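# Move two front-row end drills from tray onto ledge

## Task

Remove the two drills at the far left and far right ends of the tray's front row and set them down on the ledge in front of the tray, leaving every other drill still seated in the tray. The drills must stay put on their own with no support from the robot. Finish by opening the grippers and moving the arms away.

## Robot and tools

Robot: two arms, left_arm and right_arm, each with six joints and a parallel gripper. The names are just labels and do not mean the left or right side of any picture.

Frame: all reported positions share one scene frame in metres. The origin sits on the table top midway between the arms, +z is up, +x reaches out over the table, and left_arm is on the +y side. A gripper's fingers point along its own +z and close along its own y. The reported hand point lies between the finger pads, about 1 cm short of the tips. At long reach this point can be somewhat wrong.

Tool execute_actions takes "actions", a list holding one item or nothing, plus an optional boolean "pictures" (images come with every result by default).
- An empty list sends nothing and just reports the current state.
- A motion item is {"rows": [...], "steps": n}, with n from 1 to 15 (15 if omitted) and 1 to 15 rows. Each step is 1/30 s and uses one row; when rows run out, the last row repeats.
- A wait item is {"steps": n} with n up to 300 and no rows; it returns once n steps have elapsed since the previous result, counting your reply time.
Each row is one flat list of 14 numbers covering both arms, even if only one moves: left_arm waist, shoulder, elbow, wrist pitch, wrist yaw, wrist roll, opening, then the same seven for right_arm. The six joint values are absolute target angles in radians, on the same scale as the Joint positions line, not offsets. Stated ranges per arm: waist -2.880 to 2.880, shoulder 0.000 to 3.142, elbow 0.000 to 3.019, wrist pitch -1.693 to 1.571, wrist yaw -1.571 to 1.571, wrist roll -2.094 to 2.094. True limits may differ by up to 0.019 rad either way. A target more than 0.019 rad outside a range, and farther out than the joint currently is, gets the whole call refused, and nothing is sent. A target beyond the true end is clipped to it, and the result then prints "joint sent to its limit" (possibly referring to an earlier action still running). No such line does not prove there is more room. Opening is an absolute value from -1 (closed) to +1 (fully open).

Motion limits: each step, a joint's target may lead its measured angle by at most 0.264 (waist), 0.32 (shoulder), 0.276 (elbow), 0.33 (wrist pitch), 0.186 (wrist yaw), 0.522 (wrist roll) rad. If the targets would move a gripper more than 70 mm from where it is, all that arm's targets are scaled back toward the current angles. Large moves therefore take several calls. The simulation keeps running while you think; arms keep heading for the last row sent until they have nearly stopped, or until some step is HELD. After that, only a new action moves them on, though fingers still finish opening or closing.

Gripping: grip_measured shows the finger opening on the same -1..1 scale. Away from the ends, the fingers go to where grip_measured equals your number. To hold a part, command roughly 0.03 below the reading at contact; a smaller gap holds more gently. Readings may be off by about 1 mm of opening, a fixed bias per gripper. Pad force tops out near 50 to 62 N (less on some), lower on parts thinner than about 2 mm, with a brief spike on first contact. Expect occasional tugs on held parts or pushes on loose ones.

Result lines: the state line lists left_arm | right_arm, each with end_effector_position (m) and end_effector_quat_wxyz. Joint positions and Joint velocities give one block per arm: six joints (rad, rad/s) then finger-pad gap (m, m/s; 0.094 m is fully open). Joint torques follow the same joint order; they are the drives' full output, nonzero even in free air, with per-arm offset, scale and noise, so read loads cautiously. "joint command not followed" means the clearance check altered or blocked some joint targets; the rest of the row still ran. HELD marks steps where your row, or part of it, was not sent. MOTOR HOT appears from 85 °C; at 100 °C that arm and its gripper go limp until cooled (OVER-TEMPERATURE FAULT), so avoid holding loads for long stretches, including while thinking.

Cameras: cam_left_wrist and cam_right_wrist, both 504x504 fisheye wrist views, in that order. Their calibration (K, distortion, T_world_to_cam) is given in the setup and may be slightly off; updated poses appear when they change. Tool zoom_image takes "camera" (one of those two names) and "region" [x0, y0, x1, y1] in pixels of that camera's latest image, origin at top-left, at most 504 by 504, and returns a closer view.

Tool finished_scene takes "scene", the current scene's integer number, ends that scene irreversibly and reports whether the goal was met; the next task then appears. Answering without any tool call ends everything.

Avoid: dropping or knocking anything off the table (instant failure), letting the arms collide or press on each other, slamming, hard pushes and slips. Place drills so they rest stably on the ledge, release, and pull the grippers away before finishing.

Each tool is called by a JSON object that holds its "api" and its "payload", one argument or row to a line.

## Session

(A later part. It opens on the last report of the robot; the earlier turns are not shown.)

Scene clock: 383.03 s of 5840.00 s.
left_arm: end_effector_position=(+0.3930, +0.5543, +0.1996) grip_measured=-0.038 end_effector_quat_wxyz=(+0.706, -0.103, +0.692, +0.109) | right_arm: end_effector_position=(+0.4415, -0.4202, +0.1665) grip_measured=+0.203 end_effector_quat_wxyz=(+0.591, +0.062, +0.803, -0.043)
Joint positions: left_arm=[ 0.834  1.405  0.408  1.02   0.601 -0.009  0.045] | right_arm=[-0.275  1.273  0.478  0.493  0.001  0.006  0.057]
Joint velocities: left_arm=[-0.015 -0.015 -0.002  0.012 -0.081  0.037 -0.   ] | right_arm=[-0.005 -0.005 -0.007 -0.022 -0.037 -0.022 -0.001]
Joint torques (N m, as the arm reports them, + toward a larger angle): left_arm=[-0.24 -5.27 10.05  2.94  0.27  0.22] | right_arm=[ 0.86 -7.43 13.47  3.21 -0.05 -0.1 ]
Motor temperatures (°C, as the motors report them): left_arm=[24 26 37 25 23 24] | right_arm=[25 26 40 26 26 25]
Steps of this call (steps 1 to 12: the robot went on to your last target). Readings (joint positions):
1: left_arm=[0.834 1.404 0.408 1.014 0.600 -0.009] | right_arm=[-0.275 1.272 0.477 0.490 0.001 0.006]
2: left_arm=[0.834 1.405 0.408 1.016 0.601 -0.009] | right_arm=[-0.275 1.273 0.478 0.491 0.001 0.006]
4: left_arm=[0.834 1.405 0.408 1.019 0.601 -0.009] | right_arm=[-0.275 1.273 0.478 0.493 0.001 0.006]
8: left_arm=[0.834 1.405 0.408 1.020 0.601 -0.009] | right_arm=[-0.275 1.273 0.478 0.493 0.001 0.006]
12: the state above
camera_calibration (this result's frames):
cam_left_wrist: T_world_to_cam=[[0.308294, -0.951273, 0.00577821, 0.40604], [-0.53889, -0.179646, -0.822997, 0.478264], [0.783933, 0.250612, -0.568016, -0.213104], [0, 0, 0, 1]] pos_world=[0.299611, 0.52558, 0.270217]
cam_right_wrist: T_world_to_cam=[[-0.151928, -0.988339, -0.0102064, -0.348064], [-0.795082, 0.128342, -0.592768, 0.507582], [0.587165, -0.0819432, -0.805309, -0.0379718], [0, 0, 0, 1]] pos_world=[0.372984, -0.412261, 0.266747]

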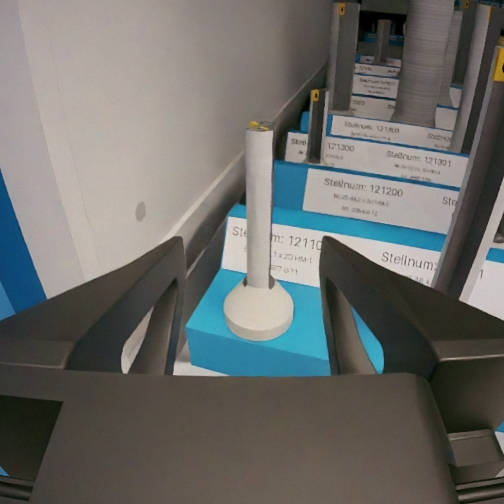

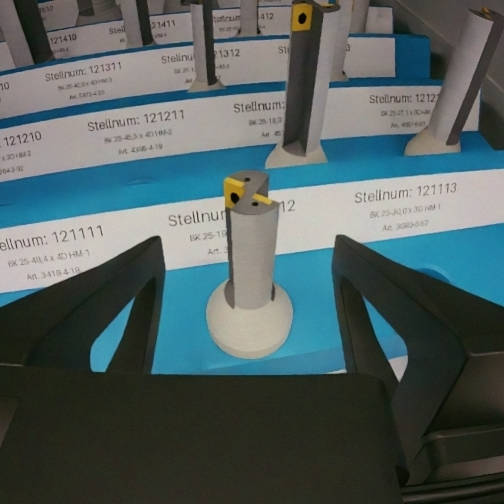

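{"api": "execute_actions", "payload": {
  "actions": [
    {"rows": [[0.838,1.421,0.445,1.046,0.603,0,-0.04,-0.263,1.281,0.537,0.520,0,0,0.16],[0.832,1.422,0.447,1.046,0.599,0,-0.04,-0.263,1.282,0.538,0.520,0,0,0.11],[0.826,1.425,0.449,1.046,0.595,0,-0.04,-0.263,1.284,0.539,0.521,0,0,0.06],[0.822,1.429,0.452,1.046,0.592,0,-0.04,-0.263,1.285,0.540,0.521,0,0,0.01],[0.819,1.434,0.456,1.047,0.589,0,-0.04,-0.263,1.287,0.542,0.521,0,0,-0.04],[0.815,1.440,0.461,1.047,0.585,0,-0.04,-0.263,1.288,0.543,0.522,0,0,-0.09],[0.810,1.446,0.466,1.047,0.580,0,-0.04,-0.263,1.290,0.544,0.522,0,0,-0.14],[0.805,1.454,0.472,1.047,0.576,0,-0.04,-0.263,1.291,0.545,0.522,0,0,-0.19],[0.800,1.461,0.478,1.048,0.570,0,-0.04,-0.263,1.293,0.546,0.523,0,0,-0.24],[0.794,1.470,0.485,1.048,0.565,0,-0.04,-0.263,1.294,0.547,0.523,0,0,-0.29],[0.788,1.478,0.492,1.048,0.559,0,-0.04,-0.263,1.295,0.548,0.523,0,0,-0.34],[0.783,1.487,0.499,1.049,0.553,0,-0.04,-0.263,1.295,0.548,0.523,0,0,-0.39],[0.777,1.496,0.505,1.049,0.547,0,-0.04,-0.263,1.295,0.548,0.523,0,0,-0.43],[0.771,1.504,0.512,1.049,0.541,0,-0.04,-0.263,1.295,0.548,0.523,0,0,-0.47],[0.765,1.513,0.519,1.049,0.536,0,-0.04,-0.263,1.295,0.548,0.523,0,0,-0.5]], "steps": 15}
  ],
  "pictures": false
}}

{"api": "execute_actions", "payload": {
  "actions": [
    {"rows": [[0.760,1.521,0.525,1.050,0.531,0,-0.04,-0.263,1.295,0.548,0.523,0,0,-0.5],[0.755,1.528,0.531,1.050,0.526,0,-0.04,-0.263,1.295,0.548,0.523,0,0,-0.5],[0.750,1.534,0.536,1.050,0.521,0,-0.04,-0.263,1.295,0.548,0.523,0,0,-0.5],[0.746,1.540,0.541,1.050,0.517,0,-0.04,-0.263,1.295,0.548,0.523,0,0,-0.5],[0.743,1.545,0.545,1.051,0.514,0,-0.04,-0.263,1.295,0.548,0.523,0,0,-0.5],[0.740,1.549,0.548,1.051,0.511,0,-0.08,-0.263,1.295,0.548,0.523,0,0,-0.5],[0.739,1.552,0.550,1.051,0.510,0,-0.13,-0.263,1.295,0.548,0.523,0,0,-0.5],[0.737,1.553,0.552,1.051,0.508,0,-0.18,-0.263,1.295,0.548,0.523,0,0,-0.5],[0.737,1.554,0.552,1.051,0.508,0,-0.23,-0.263,1.295,0.548,0.523,0,0,-0.5],[0.737,1.554,0.552,1.051,0.508,0,-0.28,-0.263,1.295,0.548,0.523,0,0,-0.5],[0.737,1.554,0.552,1.051,0.508,0,-0.33,-0.263,1.295,0.548,0.523,0,0,-0.5],[0.737,1.554,0.552,1.051,0.508,0,-0.36,-0.263,1.295,0.548,0.523,0,0,-0.5]], "steps": 15}
  ]
}}

Scene clock: 431.87 s of 5840.00 s.
left_arm: end_effector_position=(+0.4206, +0.5651, +0.1951) grip_measured=-0.038 end_effector_quat_wxyz=(+0.704, -0.108, +0.693, +0.110) | right_arm: end_effector_position=(+0.4465, -0.4209, +0.1684) grip_measured=-0.481 end_effector_quat_wxyz=(+0.593, +0.062, +0.802, -0.043)
Joint positions: left_arm=[ 0.786  1.478  0.472  1.023  0.545 -0.009  0.045] | right_arm=[-0.275  1.284  0.49   0.496  0.001  0.006  0.024]
Joint velocities: left_arm=[-0.181  0.269  0.198  0.002 -0.095  0.007 -0.001] | right_arm=[ 0.005  0.005 -0.012 -0.012 -0.095 -0.081 -0.033]
Joint torques (N m, as the arm reports them, + toward a larger angle): left_arm=[-1.87 -6.39  9.97  2.94 -0.03  0.22] | right_arm=[ 0.78 -7.2  13.46  3.28 -0.05 -0.1 ]
Motor temperatures (°C, as the motors report them): left_arm=[24 26 36 25 23 24] | right_arm=[25 26 44 26 26 25]
Steps of this call (steps 1 to 30: the robot went on to your last target; steps 31 to 90: nothing new was sent; then 45.33 s passed at rest; steps 91 to 105: all 15 steps of this action). Readings (joint positions):
91: left_arm=[0.834 1.405 0.408 1.020 0.601 -0.009] | right_arm=[-0.275 1.273 0.478 0.493 0.001 0.006]
92: left_arm=[0.834 1.405 0.408 1.020 0.601 -0.009] | right_arm=[-0.275 1.273 0.478 0.493 0.001 0.006]
94: left_arm=[0.834 1.405 0.410 1.020 0.599 -0.009] | right_arm=[-0.275 1.273 0.478 0.493 0.001 0.006]
98: left_arm=[0.826 1.419 0.424 1.020 0.584 -0.009] | right_arm=[-0.275 1.276 0.482 0.493 0.001 0.006]
105: the state above

Scene clock: 432.37 s of 5840.00 s.
left_arm: end_effector_position=(+0.4433, +0.5678, +0.1873) grip_measured=-0.358 end_effector_quat_wxyz=(+0.701, -0.108, +0.697, +0.104) | right_arm: end_effector_position=(+0.4465, -0.4209, +0.1684) grip_measured=-0.497 end_effector_quat_wxyz=(+0.593, +0.062, +0.802, -0.043)
Joint positions: left_arm=[ 0.745  1.535  0.517  1.023  0.513 -0.009  0.03 ] | right_arm=[-0.275  1.284  0.49   0.496  0.001  0.006  0.024]
Joint velocities: left_arm=[-0.005 -0.005  0.012  0.017  0.022  0.051 -0.001] | right_arm=[-0.005 -0.005  0.002 -0.017 -0.066 -0.051  0.001]
Joint torques (N m, as the arm reports them, + toward a larger angle): left_arm=[-1.91 -6.19  9.78  3.1  -0.04  0.22] | right_arm=[ 0.8  -7.25 13.46  3.22 -0.05 -0.11]
Motor temperatures (°C, as the motors report them): left_arm=[24 26 36 25 23 24] | right_arm=[25 26 44 26 26 25]
Steps of this call (steps 1 to 15: all 15 steps of this action). Readings (joint positions):
1: left_arm=[0.780 1.487 0.479 1.023 0.540 -0.009] | right_arm=[-0.275 1.284 0.490 0.496 0.001 0.006]
2: left_arm=[0.774 1.495 0.486 1.023 0.535 -0.009] | right_arm=[-0.275 1.284 0.490 0.496 0.001 0.006]
4: left_arm=[0.763 1.511 0.498 1.023 0.525 -0.009] | right_arm=[-0.275 1.284 0.490 0.496 0.001 0.006]
8: left_arm=[0.749 1.531 0.514 1.023 0.514 -0.009] | right_arm=[-0.275 1.284 0.490 0.496 0.001 0.006]
15: the state above
camera_calibration (this result's frames):
cam_left_wrist: T_world_to_cam=[[0.308419, -0.951103, 0.0167408, 0.401291], [-0.5483, -0.192126, -0.813913, 0.507145], [0.777332, 0.241847, -0.580745, -0.252632], [0, 0, 0, 1]] pos_world=[0.350681, 0.540203, 0.25934]
cam_right_wrist: T_world_to_cam=[[-0.151886, -0.988345, -0.0102217, -0.348045], [-0.792615, 0.127972, -0.596142, 0.512122], [0.590502, -0.0824436, -0.802814, -0.0415847], [0, 0, 0, 1]] pos_world=[0.377608, -0.412954, 0.268355]

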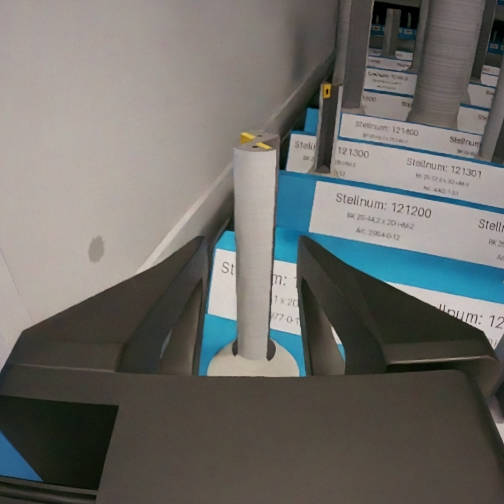

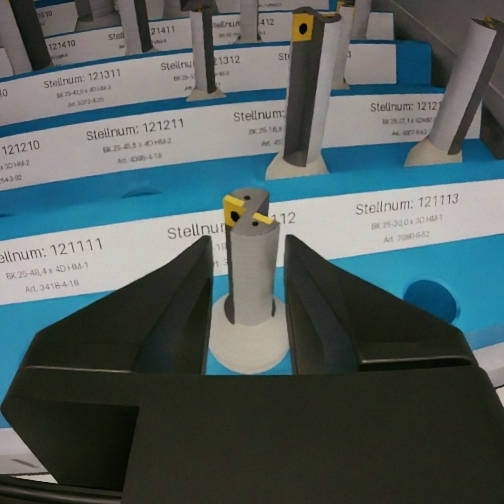

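{"api": "zoom_image", "payload": {
  "camera": "cam_right_wrist",
  "region": [150, 170, 350, 380]
}}

{"api": "zoom_image", "payload": {
  "camera": "cam_left_wrist",
  "region": [130, 110, 400, 380]
}}

Region (150, 170, 350, 380) of cam_right_wrist's 504x504 image, scaled by 2.400, with more detail than that image has; it fills the left 480 columns of this view, and the rest is white.

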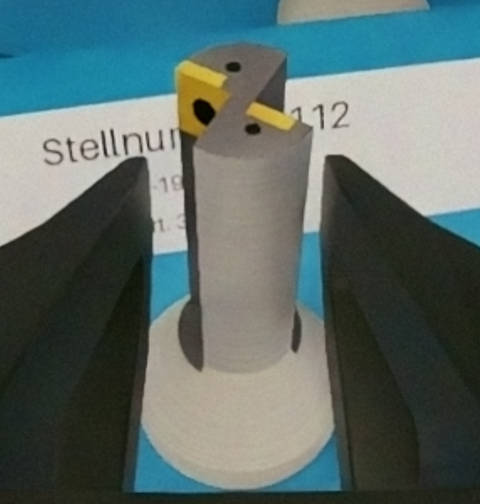

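Region (130, 110, 400, 380) of cam_left_wrist's 504x504 image, scaled by 1.867, with more detail than that image has.

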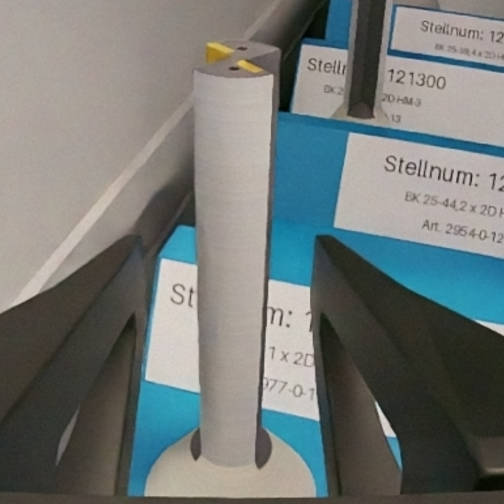

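{"api": "execute_actions", "payload": {
  "actions": [
    {"rows": [[0.737,1.554,0.552,1.051,0.508,0,-0.41,-0.263,1.295,0.548,0.523,0,0,-0.53],[0.737,1.554,0.552,1.051,0.508,0,-0.46,-0.263,1.295,0.548,0.523,0,0,-0.55],[0.737,1.554,0.552,1.051,0.508,0,-0.51,-0.263,1.295,0.548,0.523,0,0,-0.57],[0.737,1.554,0.552,1.051,0.508,0,-0.56,-0.263,1.295,0.548,0.523,0,0,-0.59],[0.737,1.554,0.552,1.051,0.508,0,-0.6,-0.263,1.295,0.548,0.523,0,0,-0.61],[0.737,1.554,0.552,1.051,0.508,0,-0.63,-0.263,1.295,0.548,0.523,0,0,-0.63],[0.737,1.554,0.552,1.051,0.508,0,-0.65,-0.263,1.295,0.548,0.523,0,0,-0.65],[0.737,1.554,0.552,1.051,0.508,0,-0.67,-0.263,1.295,0.548,0.523,0,0,-0.67],[0.737,1.554,0.552,1.051,0.508,0,-0.69,-0.263,1.295,0.548,0.523,0,0,-0.69],[0.737,1.554,0.552,1.051,0.508,0,-0.71,-0.263,1.295,0.548,0.523,0,0,-0.71],[0.737,1.554,0.552,1.051,0.508,0,-0.73,-0.263,1.295,0.548,0.523,0,0,-0.73],[0.737,1.554,0.552,1.051,0.508,0,-0.75,-0.263,1.295,0.548,0.523,0,0,-0.75],[0.737,1.554,0.552,1.051,0.508,0,-0.77,-0.263,1.295,0.548,0.523,0,0,-0.77],[0.737,1.554,0.552,1.051,0.508,0,-0.79,-0.263,1.295,0.548,0.523,0,0,-0.78],[0.737,1.554,0.552,1.051,0.508,0,-0.81,-0.263,1.295,0.548,0.523,0,0,-0.79]], "steps": 15}
  ],
  "pictures": false
}}

{"api": "execute_actions", "payload": {
  "actions": [
    {"rows": [[0.737,1.554,0.552,1.051,0.508,0,-0.83,-0.263,1.295,0.548,0.523,0,0,-0.79]], "steps": 8}
  ]
}}

Scene clock: 452.80 s of 5840.00 s.
left_arm: end_effector_position=(+0.4437, +0.5673, +0.1874) grip_measured=-0.795 end_effector_quat_wxyz=(+0.701, -0.107, +0.697, +0.104) | right_arm: end_effector_position=(+0.4465, -0.4211, +0.1685) grip_measured=-0.759 end_effector_quat_wxyz=(+0.593, +0.063, +0.802, -0.043)
Joint positions: left_arm=[ 0.744  1.535  0.517  1.024  0.512 -0.008  0.01 ] | right_arm=[-0.275  1.284  0.49   0.496  0.001  0.006  0.011]
Joint velocities: left_arm=[-0.015 -0.015 -0.007  0.007 -0.037  0.022 -0.015] | right_arm=[ 0.005  0.005  0.007 -0.022  0.022 -0.022  0.   ]
Joint torques (N m, as the arm reports them, + toward a larger angle): left_arm=[-1.69 -6.64  9.64  3.02 -0.06  0.22] | right_arm=[ 0.74 -7.31 13.38  3.16 -0.08 -0.1 ]
Motor temperatures (°C, as the motors report them): left_arm=[24 27 36 25 23 24] | right_arm=[25 26 45 26 26 25]
Steps of this call (steps 1 to 15: the robot went on to your last target; steps 16 to 90: nothing new was sent; then 16.93 s passed at rest; steps 91 to 105: all 15 steps of this action). Readings (joint positions):
91: left_arm=[0.745 1.535 0.517 1.023 0.512 -0.009] | right_arm=[-0.275 1.284 0.490 0.496 0.001 0.006]
92: left_arm=[0.745 1.535 0.517 1.023 0.512 -0.009] | right_arm=[-0.275 1.284 0.490 0.496 0.001 0.006]
94: left_arm=[0.745 1.535 0.517 1.023 0.512 -0.009] | right_arm=[-0.275 1.284 0.490 0.496 0.001 0.006]
98: left_arm=[0.745 1.535 0.517 1.023 0.512 -0.009] | right_arm=[-0.275 1.284 0.490 0.496 0.001 0.006]
105: the state above

Scene clock: 453.07 s of 5840.00 s.
left_arm: end_effector_position=(+0.4437, +0.5673, +0.1874) grip_measured=-0.814 end_effector_quat_wxyz=(+0.701, -0.107, +0.697, +0.104) | right_arm: end_effector_position=(+0.4465, -0.4211, +0.1685) grip_measured=-0.759 end_effector_quat_wxyz=(+0.593, +0.063, +0.802, -0.043)
Joint positions: left_arm=[ 0.744  1.535  0.517  1.024  0.512 -0.007  0.009] | right_arm=[-0.275  1.284  0.49   0.496  0.001  0.006  0.011]
Joint velocities: left_arm=[-0.005 -0.005 -0.002  0.007 -0.051 -0.037  0.   ] | right_arm=[-0.005  0.005  0.002 -0.017 -0.11  -0.051  0.   ]
Joint torques (N m, as the arm reports them, + toward a larger angle): left_arm=[-1.68 -6.74  9.73  3.04 -0.04  0.21] | right_arm=[ 0.86 -7.36 13.41  3.21 -0.08 -0.11]
Motor temperatures (°C, as the motors report them): left_arm=[24 27 36 25 23 24] | right_arm=[25 26 45 26 26 25]
Steps of this call (steps 1 to 8: all 8 steps of this action). Readings (joint positions):
1: left_arm=[0.744 1.535 0.517 1.024 0.512 -0.008] | right_arm=[-0.275 1.284 0.490 0.496 0.001 0.006]
2: left_arm=[0.744 1.535 0.517 1.024 0.512 -0.008] | right_arm=[-0.275 1.284 0.490 0.496 0.001 0.006]
4: left_arm=[0.744 1.535 0.517 1.024 0.512 -0.007] | right_arm=[-0.275 1.284 0.490 0.496 0.001 0.006]
8: the state above
camera_calibration (this result's frames):
cam_left_wrist: T_world_to_cam=[[0.307336, -0.951485, 0.0148516, 0.401671], [-0.548456, -0.189866, -0.814338, 0.506289], [0.777651, 0.24213, -0.5802, -0.253149], [0, 0, 0, 1]] pos_world=[0.35109, 0.539606, 0.259448]
cam_right_wrist: T_world_to_cam=[[-0.152603, -0.988237, -0.0099995, -0.347847], [-0.792316, 0.128384, -0.59645, 0.512291], [0.590718, -0.0830974, -0.802588, -0.0419381], [0, 0, 0, 1]] pos_world=[0.377587, -0.41301, 0.268419]

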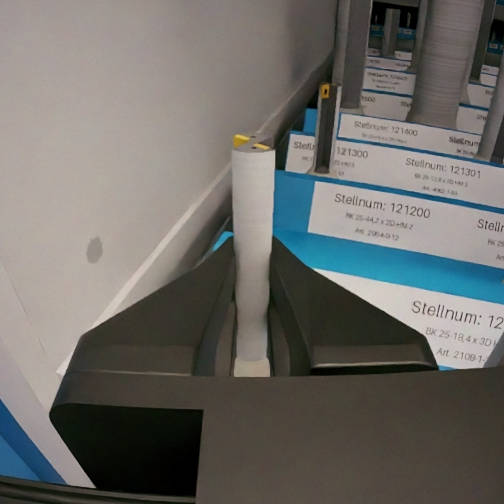

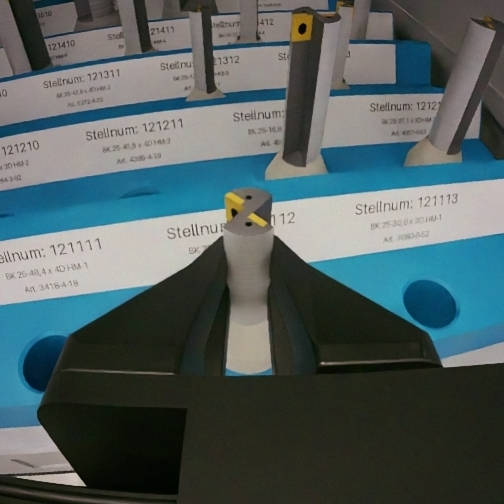

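{"api": "execute_actions", "payload": {
  "actions": [
    {"rows": [[0.739,1.546,0.555,1.047,0.509,-0.002,-0.85,-0.265,1.288,0.552,0.520,0,0,-0.8],[0.740,1.537,0.558,1.043,0.510,-0.004,-0.86,-0.267,1.281,0.555,0.517,0,0.002,-0.8],[0.741,1.529,0.561,1.040,0.511,-0.006,-0.86,-0.269,1.275,0.559,0.515,0,0.004,-0.8],[0.742,1.520,0.564,1.036,0.512,-0.007,-0.86,-0.271,1.268,0.563,0.512,0,0.006,-0.8],[0.743,1.512,0.567,1.032,0.512,-0.007,-0.86,-0.273,1.261,0.566,0.509,0,0.006,-0.8],[0.744,1.503,0.570,1.028,0.512,-0.007,-0.86,-0.275,1.254,0.570,0.506,0,0.006,-0.8]], "steps": 6}
  ],
  "pictures": false
}}

{"api": "execute_actions", "payload": {
  "actions": [
    {"rows": [[0.744,1.500,0.571,1.025,0.512,-0.007,-0.86,-0.275,1.252,0.571,0.503,0,0.006,-0.8],[0.744,1.497,0.571,1.021,0.512,-0.007,-0.86,-0.275,1.249,0.572,0.499,0,0.006,-0.8],[0.744,1.493,0.572,1.016,0.512,-0.007,-0.86,-0.275,1.245,0.574,0.494,0,0.006,-0.8],[0.744,1.487,0.573,1.009,0.512,-0.007,-0.86,-0.275,1.240,0.576,0.486,0,0.006,-0.8],[0.744,1.480,0.574,1.001,0.512,-0.007,-0.86,-0.275,1.234,0.578,0.478,0,0.006,-0.8],[0.744,1.472,0.576,0.992,0.512,-0.007,-0.86,-0.275,1.228,0.581,0.469,0,0.006,-0.8],[0.744,1.464,0.577,0.982,0.512,-0.007,-0.86,-0.275,1.221,0.584,0.459,0,0.006,-0.8],[0.744,1.456,0.579,0.972,0.512,-0.007,-0.86,-0.275,1.214,0.588,0.449,0,0.006,-0.8],[0.744,1.448,0.581,0.962,0.512,-0.007,-0.86,-0.275,1.207,0.591,0.439,0,0.006,-0.8],[0.744,1.440,0.583,0.952,0.512,-0.007,-0.86,-0.275,1.201,0.594,0.429,0,0.006,-0.8],[0.744,1.433,0.585,0.944,0.512,-0.007,-0.86,-0.275,1.195,0.597,0.420,0,0.006,-0.8],[0.744,1.428,0.586,0.937,0.512,-0.007,-0.86,-0.275,1.190,0.600,0.413,0,0.006,-0.8],[0.744,1.424,0.587,0.931,0.512,-0.007,-0.86,-0.275,1.187,0.602,0.407,0,0.006,-0.8],[0.744,1.421,0.588,0.928,0.512,-0.007,-0.86,-0.275,1.185,0.603,0.404,0,0.006,-0.8],[0.744,1.420,0.588,0.927,0.512,-0.007,-0.86,-0.275,1.184,0.603,0.403,0,0.006,-0.8]], "steps": 15}
  ],
  "pictures": false
}}

{"api": "execute_actions", "payload": {
  "actions": [
    {"steps": 8}
  ]
}}

Scene clock: 495.87 s of 5840.00 s.
left_arm: end_effector_position=(+0.4441, +0.5676, +0.1881) grip_measured=-0.822 end_effector_quat_wxyz=(+0.702, -0.106, +0.697, +0.105) | right_arm: end_effector_position=(+0.4468, -0.4211, +0.1690) grip_measured=-0.759 end_effector_quat_wxyz=(+0.593, +0.063, +0.801, -0.043)
Joint positions: left_arm=[ 0.744  1.535  0.519  1.024  0.512 -0.007  0.008] | right_arm=[-0.275  1.284  0.491  0.496  0.001  0.006  0.011]
Joint velocities: left_arm=[-0.015 -0.005  0.002 -0.012 -0.051 -0.022 -0.   ] | right_arm=[-0.005 -0.015 -0.002  0.002 -0.007 -0.037  0.   ]
Joint torques (N m, as the arm reports them, + toward a larger angle): left_arm=[ -1.24 -10.47  11.11   2.13   0.12   0.14] | right_arm=[ -0.64 -10.31  15.23   2.51  -0.08  -0.03]
Motor temperatures (°C, as the motors report them): left_arm=[24 27 36 25 23 24] | right_arm=[25 26 46 26 26 25]
Steps of this call (steps 1 to 15: the robot went on to your last target; steps 16 to 90: nothing new was sent; then 39.60 s passed at rest; steps 91 to 96: all 6 steps of this action). Readings (joint positions):
91: left_arm=[0.744 1.535 0.517 1.024 0.512 -0.007] | right_arm=[-0.275 1.284 0.490 0.496 0.001 0.006]
92: left_arm=[0.744 1.535 0.518 1.024 0.512 -0.007] | right_arm=[-0.275 1.284 0.491 0.496 0.001 0.006]
94: left_arm=[0.744 1.535 0.518 1.024 0.512 -0.007] | right_arm=[-0.275 1.284 0.491 0.496 0.001 0.006]
96: the state above

Scene clock: 496.37 s of 5840.00 s.
left_arm: end_effector_position=(+0.4435, +0.5670, +0.2116) grip_measured=-0.822 end_effector_quat_wxyz=(+0.703, -0.105, +0.695, +0.106) | right_arm: end_effector_position=(+0.4466, -0.4211, +0.1916) grip_measured=-0.759 end_effector_quat_wxyz=(+0.595, +0.062, +0.800, -0.043)
Joint positions: left_arm=[ 0.744  1.459  0.533  0.939  0.512 -0.007  0.008] | right_arm=[-0.275  1.222  0.518  0.411  0.001  0.006  0.011]
Joint velocities: left_arm=[ 0.005 -0.181  0.017 -0.095  0.022  0.007 -0.001] | right_arm=[ 0.005 -0.171  0.037 -0.144  0.022 -0.037  0.001]
Joint torques (N m, as the arm reports them, + toward a larger angle): left_arm=[ -1.27 -10.32  12.06   1.61   0.1    0.13] | right_arm=[-0.32 -9.87 15.9   2.22 -0.08 -0.03]
Motor temperatures (°C, as the motors report them): left_arm=[24 27 36 25 23 24] | right_arm=[25 26 46 26 26 25]
Steps of this call (steps 1 to 15: all 15 steps of this action). Readings (joint positions):
1: left_arm=[0.744 1.535 0.519 1.024 0.512 -0.007] | right_arm=[-0.275 1.283 0.491 0.496 0.001 0.006]
2: left_arm=[0.744 1.535 0.519 1.024 0.512 -0.007] | right_arm=[-0.275 1.283 0.491 0.496 0.001 0.006]
4: left_arm=[0.744 1.533 0.519 1.020 0.512 -0.007] | right_arm=[-0.275 1.282 0.492 0.494 0.001 0.006]
8: left_arm=[0.744 1.517 0.522 0.992 0.512 -0.007] | right_arm=[-0.275 1.270 0.499 0.466 0.001 0.006]
15: the state above

Scene clock: 496.63 s of 5840.00 s.
left_arm: end_effector_position=(+0.4431, +0.5666, +0.2144) grip_measured=-0.822 end_effector_quat_wxyz=(+0.703, -0.105, +0.695, +0.106) | right_arm: end_effector_position=(+0.4459, -0.4210, +0.1953) grip_measured=-0.759 end_effector_quat_wxyz=(+0.597, +0.062, +0.799, -0.043)
Joint positions: left_arm=[ 0.744  1.45   0.533  0.931  0.512 -0.007  0.008] | right_arm=[-0.275  1.212  0.52   0.404  0.001  0.006  0.011]
Joint velocities: left_arm=[ 0.015  0.005 -0.007  0.002 -0.037 -0.022 -0.   ] | right_arm=[-0.015  0.005 -0.002 -0.017  0.022 -0.022 -0.   ]
Joint torques (N m, as the arm reports them, + toward a larger angle): left_arm=[ -1.04 -10.14  12.08   1.6    0.1    0.14] | right_arm=[-0.31 -9.84 16.15  2.2  -0.08 -0.04]
Motor temperatures (°C, as the motors report them): left_arm=[24 27 36 25 23 24] | right_arm=[25 26 46 26 26 25]
Steps of this call (steps 1 to 8: the robot went on to your last target). Readings (joint positions):
1: left_arm=[0.744 1.455 0.533 0.936 0.512 -0.007] | right_arm=[-0.275 1.217 0.519 0.408 0.001 0.006]
2: left_arm=[0.744 1.451 0.533 0.935 0.512 -0.007] | right_arm=[-0.275 1.214 0.520 0.406 0.001 0.006]
4: left_arm=[0.744 1.450 0.533 0.933 0.512 -0.007] | right_arm=[-0.275 1.212 0.520 0.405 0.001 0.006]
8: the state above
camera_calibration (this result's frames):
cam_left_wrist: T_world_to_cam=[[0.307262, -0.951563, 0.0108323, 0.401775], [-0.543741, -0.184894, -0.818633, 0.523782], [0.780984, 0.245645, -0.574214, -0.241618], [0, 0, 0, 1]] pos_world=[0.350051, 0.538511, 0.285693]
cam_right_wrist: T_world_to_cam=[[-0.152509, -0.988251, -0.0100406, -0.347621], [-0.786655, 0.127535, -0.604077, 0.526428], [0.59826, -0.0842285, -0.796863, -0.0249775], [0, 0, 0, 1]] pos_world=[0.376045, -0.412779, 0.294609]

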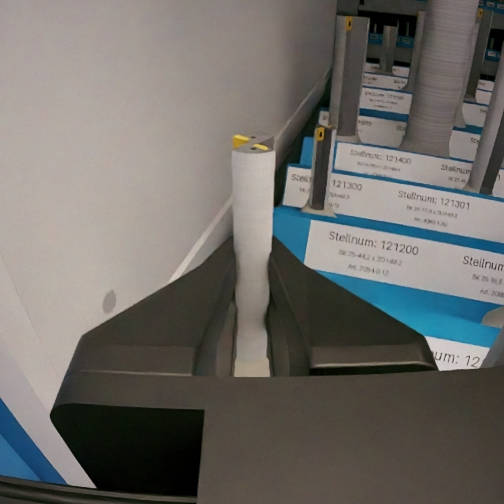

